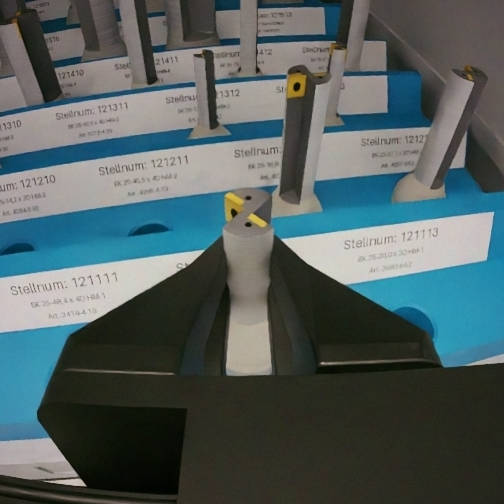

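{"api": "execute_actions", "payload": {
  "actions": [
    {"rows": [[0.744,1.419,0.588,0.926,0.512,-0.007,-0.86,-0.275,1.183,0.604,0.401,0,0.006,-0.8],[0.744,1.416,0.589,0.921,0.512,-0.007,-0.86,-0.275,1.181,0.605,0.397,0,0.006,-0.8],[0.744,1.411,0.591,0.914,0.512,-0.007,-0.86,-0.275,1.177,0.608,0.389,0,0.006,-0.8],[0.744,1.404,0.593,0.904,0.512,-0.007,-0.86,-0.275,1.171,0.611,0.379,0,0.006,-0.8],[0.744,1.396,0.596,0.892,0.512,-0.007,-0.86,-0.275,1.165,0.616,0.367,0,0.006,-0.8],[0.744,1.386,0.599,0.877,0.512,-0.007,-0.86,-0.275,1.157,0.621,0.352,0,0.006,-0.8],[0.744,1.375,0.603,0.862,0.512,-0.007,-0.86,-0.275,1.149,0.627,0.336,0,0.006,-0.8],[0.744,1.364,0.607,0.845,0.512,-0.007,-0.86,-0.275,1.140,0.634,0.320,0,0.006,-0.8],[0.744,1.352,0.612,0.827,0.512,-0.007,-0.86,-0.275,1.131,0.641,0.302,0,0.006,-0.8],[0.744,1.340,0.618,0.810,0.512,-0.007,-0.86,-0.275,1.122,0.649,0.285,0,0.006,-0.8],[0.744,1.328,0.623,0.793,0.512,-0.007,-0.86,-0.275,1.113,0.657,0.268,0,0.006,-0.8],[0.744,1.317,0.629,0.776,0.512,-0.007,-0.86,-0.275,1.104,0.665,0.252,0,0.006,-0.8],[0.744,1.307,0.634,0.761,0.512,-0.007,-0.86,-0.275,1.097,0.672,0.237,0,0.006,-0.8],[0.744,1.297,0.639,0.747,0.512,-0.007,-0.86,-0.275,1.090,0.679,0.224,0,0.006,-0.8],[0.744,1.289,0.643,0.734,0.512,-0.007,-0.86,-0.275,1.083,0.685,0.212,0,0.006,-0.8]], "steps": 15}
  ],
  "pictures": false
}}

{"api": "execute_actions", "payload": {
  "actions": [
    {"rows": [[0.744,1.282,0.647,0.724,0.512,-0.007,-0.86,-0.275,1.078,0.690,0.203,0,0.006,-0.8],[0.744,1.276,0.650,0.716,0.512,-0.007,-0.86,-0.275,1.074,0.694,0.195,0,0.006,-0.8],[0.744,1.272,0.652,0.710,0.512,-0.007,-0.86,-0.275,1.071,0.697,0.189,0,0.006,-0.8],[0.744,1.270,0.654,0.706,0.512,-0.007,-0.86,-0.275,1.070,0.698,0.186,0,0.006,-0.8],[0.744,1.269,0.654,0.705,0.512,-0.007,-0.86,-0.275,1.069,0.699,0.185,0,0.006,-0.8],[0.744,1.268,0.646,0.705,0.512,-0.007,-0.86,-0.275,1.068,0.684,0.185,0,0.006,-0.8],[0.744,1.264,0.636,0.704,0.512,-0.007,-0.86,-0.275,1.065,0.669,0.183,0,0.006,-0.8],[0.744,1.257,0.624,0.702,0.512,-0.007,-0.86,-0.275,1.059,0.653,0.181,0,0.006,-0.8],[0.744,1.248,0.611,0.700,0.512,-0.007,-0.86,-0.275,1.052,0.637,0.178,0,0.006,-0.8],[0.744,1.236,0.596,0.698,0.512,-0.007,-0.86,-0.275,1.043,0.622,0.174,0,0.006,-0.8],[0.744,1.222,0.585,0.694,0.512,-0.007,-0.86,-0.275,1.032,0.612,0.169,0,0.006,-0.8],[0.744,1.207,0.573,0.691,0.512,-0.007,-0.86,-0.275,1.019,0.605,0.164,0,0.006,-0.8],[0.744,1.189,0.559,0.687,0.512,-0.007,-0.86,-0.275,1.005,0.597,0.158,0,0.006,-0.8],[0.744,1.169,0.545,0.682,0.512,-0.007,-0.86,-0.275,0.990,0.588,0.152,0,0.006,-0.8],[0.744,1.149,0.529,0.677,0.512,-0.007,-0.86,-0.275,0.974,0.579,0.146,0,0.006,-0.8]], "steps": 15}
  ],
  "pictures": false
}}

{"api": "execute_actions", "payload": {
  "actions": [
    {"rows": [[0.744,1.127,0.513,0.672,0.512,-0.007,-0.86,-0.275,0.958,0.568,0.139,0,0.006,-0.8],[0.744,1.104,0.495,0.666,0.512,-0.007,-0.86,-0.275,0.940,0.557,0.133,0,0.006,-0.8],[0.744,1.082,0.479,0.660,0.512,-0.007,-0.86,-0.275,0.924,0.547,0.127,0,0.006,-0.8],[0.744,1.059,0.461,0.654,0.512,-0.007,-0.86,-0.275,0.906,0.535,0.121,0,0.006,-0.8],[0.744,1.036,0.444,0.648,0.512,-0.007,-0.86,-0.275,0.890,0.524,0.115,0,0.006,-0.8],[0.744,1.014,0.428,0.642,0.512,-0.007,-0.86,-0.275,0.874,0.513,0.110,0,0.006,-0.8],[0.744,0.994,0.413,0.637,0.512,-0.007,-0.86,-0.275,0.859,0.503,0.105,0,0.006,-0.8],[0.744,0.974,0.399,0.632,0.512,-0.007,-0.86,-0.275,0.845,0.493,0.101,0,0.006,-0.8],[0.744,0.957,0.386,0.627,0.512,-0.007,-0.86,-0.275,0.833,0.484,0.098,0,0.006,-0.8],[0.744,0.942,0.375,0.622,0.512,-0.007,-0.86,-0.275,0.822,0.476,0.094,0,0.006,-0.8],[0.744,0.929,0.366,0.619,0.512,-0.007,-0.86,-0.275,0.813,0.470,0.092,0,0.006,-0.8],[0.744,0.919,0.358,0.616,0.512,-0.007,-0.86,-0.275,0.805,0.464,0.090,0,0.006,-0.8],[0.744,0.911,0.353,0.614,0.512,-0.007,-0.86,-0.275,0.800,0.460,0.088,0,0.006,-0.8],[0.744,0.907,0.349,0.612,0.512,-0.007,-0.86,-0.275,0.797,0.458,0.087,0,0.006,-0.8],[0.744,0.905,0.348,0.612,0.512,-0.007,-0.86,-0.275,0.796,0.457,0.087,0,0.006,-0.8]], "steps": 15}
  ],
  "pictures": false
}}

{"api": "execute_actions", "payload": {
  "actions": [
    {"rows": [[0.744,0.912,0.348,0.622,0.512,-0.007,-0.86,-0.275,0.800,0.456,0.096,0,0.006,-0.8],[0.744,0.919,0.346,0.634,0.512,-0.007,-0.86,-0.275,0.804,0.455,0.106,0,0.006,-0.8],[0.744,0.928,0.344,0.647,0.512,-0.007,-0.86,-0.275,0.810,0.453,0.119,0,0.006,-0.8],[0.744,0.937,0.342,0.663,0.512,-0.007,-0.86,-0.275,0.816,0.450,0.133,0,0.006,-0.8],[0.744,0.949,0.338,0.682,0.512,-0.007,-0.86,-0.275,0.823,0.446,0.148,0,0.006,-0.8],[0.744,0.957,0.334,0.693,0.512,-0.007,-0.86,-0.275,0.827,0.441,0.156,0,0.006,-0.8],[0.744,0.965,0.329,0.706,0.512,-0.007,-0.86,-0.275,0.831,0.436,0.166,0,0.006,-0.8],[0.744,0.975,0.324,0.721,0.512,-0.007,-0.86,-0.275,0.837,0.430,0.178,0,0.006,-0.8],[0.744,0.987,0.319,0.738,0.512,-0.007,-0.86,-0.275,0.843,0.423,0.191,0,0.006,-0.8],[0.744,1.000,0.313,0.756,0.512,-0.007,-0.86,-0.275,0.851,0.416,0.205,0,0.006,-0.8],[0.744,1.014,0.306,0.776,0.512,-0.007,-0.86,-0.275,0.859,0.409,0.220,0,0.006,-0.8],[0.744,1.029,0.300,0.797,0.512,-0.007,-0.86,-0.275,0.867,0.401,0.236,0,0.006,-0.8],[0.744,1.045,0.294,0.819,0.512,-0.007,-0.86,-0.275,0.877,0.394,0.254,0,0.006,-0.8],[0.744,1.062,0.288,0.842,0.512,-0.007,-0.86,-0.275,0.887,0.386,0.272,0,0.006,-0.8],[0.744,1.081,0.282,0.866,0.512,-0.007,-0.86,-0.275,0.898,0.378,0.290,0,0.006,-0.8]], "steps": 15}
  ],
  "pictures": false
}}

{"api": "execute_actions", "payload": {
  "actions": [
    {"rows": [[0.744,1.099,0.276,0.890,0.512,-0.007,-0.86,-0.275,0.910,0.370,0.309,0,0.006,-0.8],[0.744,1.118,0.270,0.915,0.512,-0.007,-0.86,-0.275,0.921,0.363,0.328,0,0.006,-0.8],[0.744,1.138,0.264,0.939,0.512,-0.007,-0.86,-0.275,0.933,0.356,0.347,0,0.006,-0.8],[0.744,1.157,0.259,0.963,0.512,-0.007,-0.86,-0.275,0.945,0.349,0.365,0,0.006,-0.8],[0.744,1.176,0.255,0.986,0.512,-0.007,-0.86,-0.275,0.957,0.343,0.384,0,0.006,-0.8],[0.744,1.194,0.250,1.008,0.512,-0.007,-0.86,-0.275,0.968,0.337,0.401,0,0.006,-0.8],[0.744,1.212,0.246,1.029,0.512,-0.007,-0.86,-0.275,0.979,0.331,0.417,0,0.006,-0.8],[0.744,1.228,0.243,1.048,0.512,-0.007,-0.86,-0.275,0.989,0.326,0.432,0,0.006,-0.8],[0.744,1.242,0.240,1.065,0.512,-0.007,-0.86,-0.275,0.998,0.322,0.445,0,0.006,-0.8],[0.744,1.255,0.238,1.080,0.512,-0.007,-0.86,-0.275,1.006,0.318,0.457,0,0.006,-0.8],[0.744,1.266,0.236,1.093,0.512,-0.007,-0.86,-0.275,1.013,0.315,0.467,0,0.006,-0.8],[0.744,1.275,0.234,1.103,0.512,-0.007,-0.86,-0.275,1.019,0.313,0.475,0,0.006,-0.8],[0.744,1.281,0.233,1.110,0.512,-0.007,-0.86,-0.275,1.023,0.311,0.480,0,0.006,-0.8],[0.744,1.285,0.232,1.114,0.512,-0.007,-0.86,-0.275,1.025,0.310,0.484,0,0.006,-0.8],[0.744,1.286,0.232,1.116,0.512,-0.007,-0.86,-0.275,1.026,0.310,0.485,0,0.006,-0.8]], "steps": 15}
  ],
  "pictures": false
}}

{"api": "execute_actions", "payload": {
  "actions": [
    {"steps": 10}
  ]
}}

Scene clock: 609.97 s of 5840.00 s.
left_arm: end_effector_position=(+0.4439, +0.5677, +0.2474) grip_measured=-0.822 end_effector_quat_wxyz=(+0.698, -0.109, +0.700, +0.103) | right_arm: end_effector_position=(+0.4464, -0.4211, +0.2231) grip_measured=-0.759 end_effector_quat_wxyz=(+0.586, +0.063, +0.807, -0.042)
Joint positions: left_arm=[ 0.744  1.345  0.574  0.767  0.511 -0.006  0.008] | right_arm=[-0.275  1.141  0.579  0.248  0.001  0.006  0.011]
Joint velocities: left_arm=[-0.015 -0.386  0.125 -0.432 -0.037  0.037  0.   ] | right_arm=[-0.005 -0.269  0.173 -0.393 -0.022 -0.022  0.   ]
Joint torques (N m, as the arm reports them, + toward a larger angle): left_arm=[-0.98 -9.53 13.67  1.83  0.13  0.14] | right_arm=[-0.33 -9.83 16.93  2.14 -0.08 -0.03]
Motor temperatures (°C, as the motors report them): left_arm=[24 28 40 24 23 24] | right_arm=[25 27 56 26 26 25]
Steps of this call (steps 1 to 30: the robot went on to your last target; steps 31 to 90: nothing new was sent; then 109.83 s passed at rest; steps 91 to 105: all 15 steps of this action). Readings (joint positions):
91: left_arm=[0.744 1.450 0.533 0.931 0.512 -0.007] | right_arm=[-0.275 1.212 0.520 0.404 0.001 0.006]
92: left_arm=[0.744 1.450 0.533 0.930 0.512 -0.007] | right_arm=[-0.275 1.212 0.520 0.403 0.001 0.006]
94: left_arm=[0.744 1.450 0.535 0.922 0.512 -0.007] | right_arm=[-0.275 1.211 0.523 0.395 0.001 0.006]
98: left_arm=[0.744 1.432 0.543 0.877 0.512 -0.007] | right_arm=[-0.275 1.201 0.537 0.351 0.001 0.006]
105: the state above

Scene clock: 610.47 s of 5840.00 s.
left_arm: end_effector_position=(+0.4277, +0.5506, +0.2642) grip_measured=-0.822 end_effector_quat_wxyz=(+0.697, -0.110, +0.701, +0.102) | right_arm: end_effector_position=(+0.4313, -0.4188, +0.2460) grip_measured=-0.759 end_effector_quat_wxyz=(+0.587, +0.063, +0.806, -0.043)
Joint positions: left_arm=[ 0.744  1.232  0.538  0.687  0.511 -0.006  0.008] | right_arm=[-0.275  1.049  0.584  0.153  0.001  0.006  0.011]
Joint velocities: left_arm=[-0.015 -0.601 -0.427 -0.149  0.051  0.037 -0.   ] | right_arm=[ 0.005 -0.464 -0.217 -0.159  0.007 -0.066 -0.001]
Joint torques (N m, as the arm reports them, + toward a larger angle): left_arm=[-0.83 -9.59 10.45  1.92  0.14  0.18] | right_arm=[ -0.24 -10.05  11.02   2.28  -0.08  -0.04]
Motor temperatures (°C, as the motors report them): left_arm=[24 28 40 24 23 24] | right_arm=[25 27 56 26 26 25]
Steps of this call (steps 1 to 15: all 15 steps of this action). Readings (joint positions):
1: left_arm=[0.744 1.332 0.578 0.753 0.511 -0.006] | right_arm=[-0.275 1.132 0.585 0.235 0.001 0.006]
2: left_arm=[0.744 1.321 0.581 0.742 0.511 -0.006] | right_arm=[-0.275 1.122 0.590 0.220 0.001 0.006]
4: left_arm=[0.744 1.304 0.585 0.725 0.511 -0.006] | right_arm=[-0.275 1.106 0.597 0.199 0.001 0.006]
8: left_arm=[0.744 1.294 0.588 0.711 0.511 -0.006] | right_arm=[-0.275 1.091 0.600 0.185 0.001 0.006]
15: the state above

Scene clock: 610.97 s of 5840.00 s.
left_arm: end_effector_position=(+0.3666, +0.4862, +0.2602) grip_measured=-0.822 end_effector_quat_wxyz=(+0.703, -0.106, +0.696, +0.106) | right_arm: end_effector_position=(+0.3691, -0.4095, +0.2424) grip_measured=-0.759 end_effector_quat_wxyz=(+0.595, +0.062, +0.800, -0.043)
Joint positions: left_arm=[ 0.744  0.933  0.327  0.617  0.511 -0.006  0.008] | right_arm=[-0.275  0.823  0.446  0.083  0.001  0.006  0.011]
Joint velocities: left_arm=[-0.005 -0.142 -0.144 -0.071 -0.007 -0.037 -0.001] | right_arm=[-0.005 -0.093 -0.125 -0.061 -0.007 -0.081 -0.001]
Joint torques (N m, as the arm reports them, + toward a larger angle): left_arm=[-1.07 -4.35 12.09  1.87  0.14  0.13] | right_arm=[-0.33 -5.68 12.25  2.33 -0.09 -0.03]
Motor temperatures (°C, as the motors report them): left_arm=[24 28 40 24 23 24] | right_arm=[25 27 55 26 26 25]
Steps of this call (steps 1 to 15: all 15 steps of this action). Readings (joint positions):
1: left_arm=[0.744 1.210 0.522 0.682 0.511 -0.006] | right_arm=[-0.275 1.032 0.576 0.148 0.001 0.006]
2: left_arm=[0.744 1.187 0.505 0.677 0.511 -0.006] | right_arm=[-0.275 1.014 0.566 0.142 0.001 0.006]
4: left_arm=[0.744 1.136 0.470 0.667 0.511 -0.006] | right_arm=[-0.275 0.973 0.544 0.130 0.001 0.006]
8: left_arm=[0.744 1.036 0.404 0.646 0.511 -0.006] | right_arm=[-0.275 0.896 0.500 0.108 0.001 0.006]
15: the state above

Scene clock: 611.47 s of 5840.00 s.
left_arm: end_effector_position=(+0.3665, +0.4861, +0.2260) grip_measured=-0.822 end_effector_quat_wxyz=(+0.700, -0.108, +0.698, +0.104) | right_arm: end_effector_position=(+0.3687, -0.4094, +0.2097) grip_measured=-0.759 end_effector_quat_wxyz=(+0.592, +0.063, +0.802, -0.043)
Joint positions: left_arm=[ 0.744  1.047  0.274  0.773  0.511 -0.006  0.008] | right_arm=[-0.275  0.885  0.382  0.204  0.001  0.006  0.011]
Joint velocities: left_arm=[-0.015  0.503 -0.193  0.652  0.051 -0.007 -0.001] | right_arm=[-0.005  0.317 -0.227  0.51  -0.007  0.022 -0.   ]
Joint torques (N m, as the arm reports them, + toward a larger angle): left_arm=[-1.04 -3.17 10.45  3.7   0.12  0.13] | right_arm=[-0.28 -4.98 11.25  4.   -0.09 -0.04]
Motor temperatures (°C, as the motors report them): left_arm=[24 28 40 24 23 24] | right_arm=[25 27 55 26 26 25]
Steps of this call (steps 1 to 15: all 15 steps of this action). Readings (joint positions):
1: left_arm=[0.744 0.930 0.324 0.616 0.511 -0.006] | right_arm=[-0.275 0.821 0.443 0.083 0.001 0.006]
2: left_arm=[0.744 0.930 0.322 0.616 0.511 -0.006] | right_arm=[-0.275 0.821 0.441 0.083 0.001 0.006]
4: left_arm=[0.744 0.930 0.320 0.616 0.511 -0.006] | right_arm=[-0.275 0.821 0.439 0.083 0.001 0.006]
8: left_arm=[0.744 0.952 0.315 0.650 0.511 -0.006] | right_arm=[-0.275 0.832 0.430 0.107 0.001 0.006]
15: the state above

Scene clock: 611.97 s of 5840.00 s.
left_arm: end_effector_position=(+0.3660, +0.4856, +0.1750) grip_measured=-0.822 end_effector_quat_wxyz=(+0.695, -0.111, +0.703, +0.101) | right_arm: end_effector_position=(+0.3681, -0.4093, +0.1570) grip_measured=-0.759 end_effector_quat_wxyz=(+0.585, +0.063, +0.808, -0.042)
Joint positions: left_arm=[ 0.744  1.284  0.216  1.053  0.511 -0.006  0.008] | right_arm=[-0.275  1.036  0.299  0.419  0.001  0.006  0.011]
Joint velocities: left_arm=[-0.005  0.122 -0.022  0.164 -0.051 -0.007  0.001] | right_arm=[-0.005  0.073 -0.032  0.129 -0.007  0.022 -0.   ]
Joint torques (N m, as the arm reports them, + toward a larger angle): left_arm=[-1.07 -4.27  8.06  4.06  0.15  0.13] | right_arm=[-0.36 -5.98 10.2   4.23 -0.09 -0.03]
Motor temperatures (°C, as the motors report them): left_arm=[24 28 40 25 23 24] | right_arm=[25 27 55 26 26 25]
Steps of this call (steps 1 to 15: all 15 steps of this action). Readings (joint positions):
1: left_arm=[0.744 1.065 0.268 0.795 0.511 -0.006] | right_arm=[-0.275 0.896 0.373 0.220 0.001 0.006]
2: left_arm=[0.744 1.084 0.261 0.818 0.511 -0.006] | right_arm=[-0.275 0.908 0.365 0.238 0.001 0.006]
4: left_arm=[0.744 1.123 0.249 0.865 0.511 -0.006] | right_arm=[-0.275 0.933 0.349 0.273 0.001 0.006]
8: left_arm=[0.744 1.199 0.231 0.955 0.511 -0.006] | right_arm=[-0.275 0.982 0.323 0.343 0.001 0.006]
15: the state above

Scene clock: 612.30 s of 5840.00 s.
left_arm: end_effector_position=(+0.3659, +0.4855, +0.1760) grip_measured=-0.822 end_effector_quat_wxyz=(+0.698, -0.109, +0.700, +0.102) | right_arm: end_effector_position=(+0.3687, -0.4094, +0.1580) grip_measured=-0.759 end_effector_quat_wxyz=(+0.588, +0.063, +0.806, -0.043)
Joint positions: left_arm=[ 0.744  1.289  0.215  1.067  0.511 -0.006  0.008] | right_arm=[-0.275  1.039  0.297  0.431  0.001  0.006  0.011]
Joint velocities: left_arm=[-0.005 -0.005  0.002 -0.002 -0.139 -0.037  0.   ] | right_arm=[ 0.005  0.005 -0.002  0.012 -0.022 -0.066 -0.   ]
Joint torques (N m, as the arm reports them, + toward a larger angle): left_arm=[-1.06 -4.36  7.9   4.01  0.15  0.13] | right_arm=[-0.24 -5.76 10.15  4.2  -0.09 -0.03]
Motor temperatures (°C, as the motors report them): left_arm=[24 28 39 25 23 24] | right_arm=[25 27 55 26 26 25]
Steps of this call (steps 1 to 10: the robot went on to your last target). Readings (joint positions):
1: left_arm=[0.744 1.287 0.216 1.058 0.511 -0.006] | right_arm=[-0.275 1.038 0.297 0.423 0.001 0.006]
2: left_arm=[0.744 1.289 0.215 1.060 0.511 -0.006] | right_arm=[-0.275 1.039 0.297 0.425 0.001 0.006]
4: left_arm=[0.744 1.289 0.215 1.064 0.511 -0.006] | right_arm=[-0.275 1.039 0.297 0.428 0.001 0.006]
8: left_arm=[0.744 1.289 0.215 1.067 0.511 -0.006] | right_arm=[-0.275 1.039 0.297 0.431 0.001 0.006]
10: the state above
camera_calibration (this result's frames):
cam_left_wrist: T_world_to_cam=[[0.308569, -0.950997, 0.0197445, 0.346384], [-0.55502, -0.196867, -0.808206, 0.44348], [0.772488, 0.238429, -0.588569, -0.17432], [0, 0, 0, 1]] pos_world=[0.273917, 0.458279, 0.248984]
cam_right_wrist: T_world_to_cam=[[-0.152735, -0.988217, -0.00994048, -0.348247], [-0.800121, 0.129555, -0.585681, 0.444547], [0.580068, -0.0815003, -0.81048, 0.00246401], [0, 0, 0, 1]] pos_world=[0.301072, -0.401536, 0.258898]

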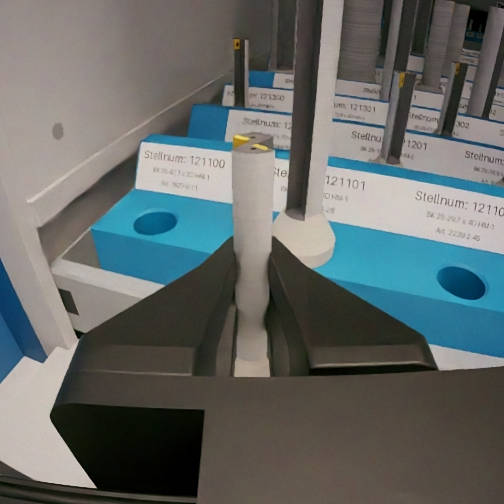

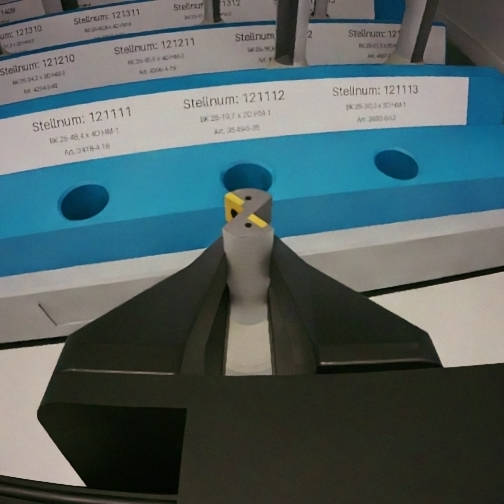

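{"api": "execute_actions", "payload": {
  "actions": [
    {"rows": [[0.744,1.287,0.232,1.120,0.512,-0.007,-0.86,-0.275,1.027,0.310,0.489,0,0.006,-0.8],[0.744,1.289,0.232,1.125,0.512,-0.007,-0.86,-0.275,1.028,0.309,0.494,0,0.006,-0.8],[0.744,1.292,0.231,1.131,0.512,-0.007,-0.86,-0.275,1.030,0.308,0.499,0,0.006,-0.8],[0.744,1.296,0.231,1.138,0.512,-0.007,-0.86,-0.275,1.033,0.307,0.505,0,0.006,-0.8],[0.744,1.301,0.230,1.145,0.512,-0.007,-0.86,-0.275,1.036,0.306,0.511,0,0.006,-0.8],[0.744,1.306,0.230,1.152,0.512,-0.007,-0.86,-0.275,1.039,0.304,0.517,0,0.006,-0.8],[0.744,1.312,0.229,1.159,0.512,-0.007,-0.86,-0.275,1.043,0.302,0.523,0,0.006,-0.8],[0.744,1.318,0.228,1.166,0.512,-0.007,-0.86,-0.275,1.047,0.301,0.529,0,0.006,-0.8],[0.744,1.324,0.228,1.173,0.512,-0.007,-0.86,-0.275,1.051,0.299,0.535,0,0.006,-0.8],[0.744,1.330,0.227,1.180,0.512,-0.007,-0.86,-0.275,1.055,0.297,0.541,0,0.006,-0.8],[0.744,1.336,0.226,1.187,0.512,-0.007,-0.86,-0.275,1.058,0.295,0.547,0,0.006,-0.8],[0.744,1.342,0.226,1.194,0.512,-0.007,-0.86,-0.275,1.062,0.294,0.553,0,0.006,-0.8],[0.744,1.348,0.225,1.200,0.512,-0.007,-0.86,-0.275,1.066,0.292,0.558,0,0.006,-0.8],[0.744,1.353,0.224,1.206,0.512,-0.007,-0.86,-0.275,1.069,0.290,0.563,0,0.006,-0.8],[0.744,1.358,0.224,1.212,0.512,-0.007,-0.86,-0.275,1.073,0.289,0.568,0,0.006,-0.8]], "steps": 15}
  ],
  "pictures": false
}}

{"api": "execute_actions", "payload": {
  "actions": [
    {"rows": [[0.744,1.363,0.223,1.217,0.512,-0.007,-0.86,-0.275,1.076,0.287,0.572,0,0.006,-0.8],[0.744,1.367,0.223,1.222,0.512,-0.007,-0.86,-0.275,1.079,0.286,0.576,0,0.006,-0.8],[0.744,1.371,0.222,1.226,0.512,-0.007,-0.86,-0.275,1.081,0.285,0.580,0,0.006,-0.8],[0.744,1.375,0.222,1.230,0.512,-0.007,-0.86,-0.275,1.084,0.284,0.584,0,0.006,-0.8],[0.744,1.379,0.222,1.234,0.512,-0.007,-0.86,-0.275,1.086,0.283,0.587,0,0.006,-0.8],[0.744,1.383,0.221,1.238,0.512,-0.007,-0.86,-0.275,1.089,0.282,0.591,0,0.006,-0.8],[0.744,1.387,0.221,1.242,0.512,-0.007,-0.86,-0.275,1.091,0.281,0.594,0,0.006,-0.8],[0.744,1.390,0.220,1.245,0.512,-0.007,-0.86,-0.275,1.093,0.280,0.597,0,0.006,-0.8],[0.744,1.393,0.220,1.248,0.512,-0.007,-0.86,-0.275,1.095,0.279,0.599,0,0.006,-0.8],[0.744,1.395,0.220,1.250,0.512,-0.007,-0.86,-0.275,1.097,0.278,0.601,0,0.006,-0.8]], "steps": 15}
  ],
  "pictures": false
}}

Scene clock: 641.20 s of 5840.00 s.
left_arm: end_effector_position=(+0.3671, +0.4867, +0.1725) grip_measured=-0.822 end_effector_quat_wxyz=(+0.704, -0.104, +0.694, +0.107) | right_arm: end_effector_position=(+0.3698, -0.4096, +0.1543) grip_measured=-0.759 end_effector_quat_wxyz=(+0.597, +0.062, +0.799, -0.043)
Joint positions: left_arm=[ 0.744  1.347  0.213  1.151  0.511 -0.006  0.008] | right_arm=[-0.275  1.074  0.283  0.504  0.001  0.006  0.011]
Joint velocities: left_arm=[-0.005  0.151 -0.032  0.168 -0.051 -0.022 -0.001] | right_arm=[-0.005  0.122 -0.076  0.134  0.022  0.037  0.   ]
Joint torques (N m, as the arm reports them, + toward a larger angle): left_arm=[-1.38 -3.96  7.05  4.12  0.14  0.13] | right_arm=[-0.27 -5.53  9.64  4.18 -0.08 -0.04]
Motor temperatures (°C, as the motors report them): left_arm=[24 27 37 25 23 24] | right_arm=[25 26 48 27 26 25]
Steps of this call (steps 1 to 30: the robot went on to your last target; steps 31 to 90: nothing new was sent; then 25.40 s passed at rest; steps 91 to 105: all 15 steps of this action). Readings (joint positions):
91: left_arm=[0.744 1.289 0.215 1.068 0.511 -0.006] | right_arm=[-0.275 1.039 0.297 0.431 0.001 0.006]
92: left_arm=[0.744 1.289 0.215 1.069 0.511 -0.006] | right_arm=[-0.275 1.039 0.297 0.433 0.001 0.006]
94: left_arm=[0.744 1.289 0.215 1.077 0.511 -0.006] | right_arm=[-0.275 1.039 0.297 0.440 0.001 0.006]
98: left_arm=[0.744 1.302 0.215 1.105 0.511 -0.006] | right_arm=[-0.275 1.045 0.297 0.464 0.001 0.006]
105: the state above

Scene clock: 641.70 s of 5840.00 s.
left_arm: end_effector_position=(+0.3669, +0.4865, +0.1644) grip_measured=-0.822 end_effector_quat_wxyz=(+0.704, -0.105, +0.695, +0.107) | right_arm: end_effector_position=(+0.3687, -0.4094, +0.1454) grip_measured=-0.759 end_effector_quat_wxyz=(+0.596, +0.062, +0.799, -0.043)
Joint positions: left_arm=[ 0.744  1.393  0.208  1.2    0.511 -0.006  0.008] | right_arm=[-0.275  1.105  0.269  0.546  0.001  0.006  0.011]
Joint velocities: left_arm=[-0.005 -0.005 -0.012  0.002 -0.022 -0.037  0.   ] | right_arm=[-0.005 -0.005 -0.017  0.002  0.037  0.037  0.   ]
Joint torques (N m, as the arm reports them, + toward a larger angle): left_arm=[-1.07 -5.    6.47  4.02  0.14  0.13] | right_arm=[-0.29 -5.68  9.3   4.31 -0.08 -0.04]
Motor temperatures (°C, as the motors report them): left_arm=[24 27 36 25 23 24] | right_arm=[25 26 48 27 26 25]
Steps of this call (steps 1 to 15: all 15 steps of this action). Readings (joint positions):
1: left_arm=[0.744 1.352 0.212 1.156 0.511 -0.006] | right_arm=[-0.275 1.078 0.280 0.508 0.001 0.006]
2: left_arm=[0.744 1.357 0.211 1.161 0.511 -0.006] | right_arm=[-0.275 1.082 0.278 0.512 0.001 0.006]
4: left_arm=[0.744 1.366 0.209 1.171 0.511 -0.006] | right_arm=[-0.275 1.089 0.275 0.520 0.001 0.006]
8: left_arm=[0.744 1.381 0.208 1.188 0.511 -0.006] | right_arm=[-0.275 1.098 0.271 0.535 0.001 0.006]
15: the state above

{"api": "execute_actions", "payload": {
  "actions": [
    {"rows": [[0.744,1.397,0.220,1.250,0.512,-0.007,-0.86,-0.275,1.099,0.277,0.601,0,0.006,-0.8],[0.744,1.400,0.219,1.251,0.512,-0.007,-0.86,-0.275,1.101,0.277,0.602,0,0.006,-0.8],[0.744,1.402,0.219,1.252,0.512,-0.007,-0.86,-0.275,1.103,0.276,0.603,0,0.006,-0.8],[0.744,1.405,0.219,1.254,0.512,-0.007,-0.86,-0.275,1.104,0.275,0.605,0,0.006,-0.8],[0.744,1.407,0.218,1.256,0.512,-0.007,-0.86,-0.275,1.106,0.275,0.607,0,0.006,-0.8],[0.744,1.410,0.218,1.258,0.512,-0.007,-0.86,-0.275,1.108,0.274,0.609,0,0.006,-0.8],[0.744,1.412,0.218,1.260,0.512,-0.007,-0.86,-0.275,1.110,0.273,0.611,0,0.006,-0.8],[0.744,1.415,0.217,1.263,0.512,-0.007,-0.86,-0.275,1.112,0.273,0.613,0,0.006,-0.8],[0.744,1.417,0.217,1.265,0.512,-0.007,-0.86,-0.275,1.113,0.272,0.615,0,0.006,-0.8],[0.744,1.420,0.217,1.268,0.512,-0.007,-0.86,-0.275,1.115,0.271,0.617,0,0.006,-0.8]], "steps": 10}
  ],
  "pictures": false
}}

{"api": "execute_actions", "payload": {
  "actions": [
    {"rows": [[0.744,1.422,0.216,1.270,0.512,-0.007,-0.86,-0.275,1.117,0.271,0.619,0,0.006,-0.8],[0.744,1.425,0.216,1.273,0.512,-0.007,-0.86,-0.275,1.119,0.270,0.621,0,0.006,-0.8],[0.744,1.427,0.216,1.275,0.512,-0.007,-0.86,-0.275,1.121,0.269,0.624,0,0.006,-0.8],[0.744,1.430,0.215,1.278,0.512,-0.007,-0.86,-0.275,1.123,0.269,0.626,0,0.006,-0.8],[0.744,1.432,0.215,1.280,0.512,-0.007,-0.86,-0.275,1.124,0.268,0.628,0,0.006,-0.8],[0.744,1.435,0.215,1.283,0.512,-0.007,-0.86,-0.275,1.126,0.267,0.630,0,0.006,-0.8],[0.744,1.437,0.214,1.285,0.512,-0.007,-0.86,-0.275,1.128,0.267,0.632,0,0.006,-0.8],[0.744,1.440,0.214,1.288,0.512,-0.007,-0.86,-0.275,1.130,0.266,0.634,0,0.006,-0.8]], "steps": 13}
  ],
  "pictures": false
}}

Scene clock: 656.17 s of 5840.00 s.
left_arm: end_effector_position=(+0.3673, +0.4869, +0.1607) grip_measured=-0.822 end_effector_quat_wxyz=(+0.702, -0.106, +0.696, +0.106) | right_arm: end_effector_position=(+0.3692, -0.4095, +0.1424) grip_measured=-0.759 end_effector_quat_wxyz=(+0.595, +0.062, +0.800, -0.043)
Joint positions: left_arm=[ 0.744  1.412  0.208  1.214  0.511 -0.006  0.008] | right_arm=[-0.275  1.119  0.267  0.56   0.001  0.006  0.011]
Joint velocities: left_arm=[-0.005  0.063 -0.007  0.071 -0.007 -0.037  0.   ] | right_arm=[-0.015  0.044 -0.037  0.061 -0.022 -0.007 -0.   ]
Joint torques (N m, as the arm reports them, + toward a larger angle): left_arm=[-1.06 -4.62  6.08  3.96  0.14  0.13] | right_arm=[-0.39 -5.75  8.8   4.15 -0.08 -0.03]
Motor temperatures (°C, as the motors report them): left_arm=[24 27 36 25 23 24] | right_arm=[25 26 47 27 26 25]
Steps of this call (steps 1 to 15: the robot went on to your last target; steps 16 to 90: nothing new was sent; then 11.13 s passed at rest; steps 91 to 100: all 10 steps of this action). Readings (joint positions):
91: left_arm=[0.744 1.393 0.208 1.201 0.511 -0.006] | right_arm=[-0.275 1.105 0.269 0.547 0.001 0.006]
92: left_arm=[0.744 1.393 0.208 1.201 0.511 -0.006] | right_arm=[-0.275 1.106 0.269 0.547 0.001 0.006]
94: left_arm=[0.744 1.395 0.208 1.203 0.511 -0.006] | right_arm=[-0.275 1.107 0.269 0.548 0.001 0.006]
98: left_arm=[0.744 1.406 0.208 1.210 0.511 -0.006] | right_arm=[-0.275 1.115 0.269 0.555 0.001 0.006]
100: the state above

Scene clock: 656.60 s of 5840.00 s.
left_arm: end_effector_position=(+0.3664, +0.4860, +0.1547) grip_measured=-0.822 end_effector_quat_wxyz=(+0.700, -0.107, +0.698, +0.104) | right_arm: end_effector_position=(+0.3669, -0.4091, +0.1342) grip_measured=-0.759 end_effector_quat_wxyz=(+0.590, +0.063, +0.804, -0.043)
Joint positions: left_arm=[ 0.744  1.437  0.202  1.238  0.511 -0.006  0.008] | right_arm=[-0.275  1.139  0.257  0.579  0.001  0.006  0.011]
Joint velocities: left_arm=[-0.005 -0.005  0.017  0.022  0.037 -0.007  0.001] | right_arm=[ 0.005 -0.015 -0.012 -0.022  0.037  0.022  0.   ]
Joint torques (N m, as the arm reports them, + toward a larger angle): left_arm=[-1.07 -4.61  5.98  4.04  0.14  0.13] | right_arm=[-0.35 -6.07  8.84  4.32 -0.09 -0.04]
Motor temperatures (°C, as the motors report them): left_arm=[24 27 36 25 23 24] | right_arm=[25 26 47 27 26 25]
Steps of this call (steps 1 to 13: all 13 steps of this action). Readings (joint positions):
1: left_arm=[0.744 1.414 0.207 1.216 0.511 -0.006] | right_arm=[-0.275 1.121 0.266 0.562 0.001 0.006]
2: left_arm=[0.744 1.417 0.207 1.219 0.511 -0.006] | right_arm=[-0.275 1.123 0.264 0.564 0.001 0.006]
4: left_arm=[0.744 1.422 0.205 1.224 0.511 -0.006] | right_arm=[-0.275 1.127 0.261 0.568 0.001 0.006]
8: left_arm=[0.744 1.431 0.202 1.233 0.511 -0.006] | right_arm=[-0.275 1.135 0.257 0.575 0.001 0.006]
13: the state above


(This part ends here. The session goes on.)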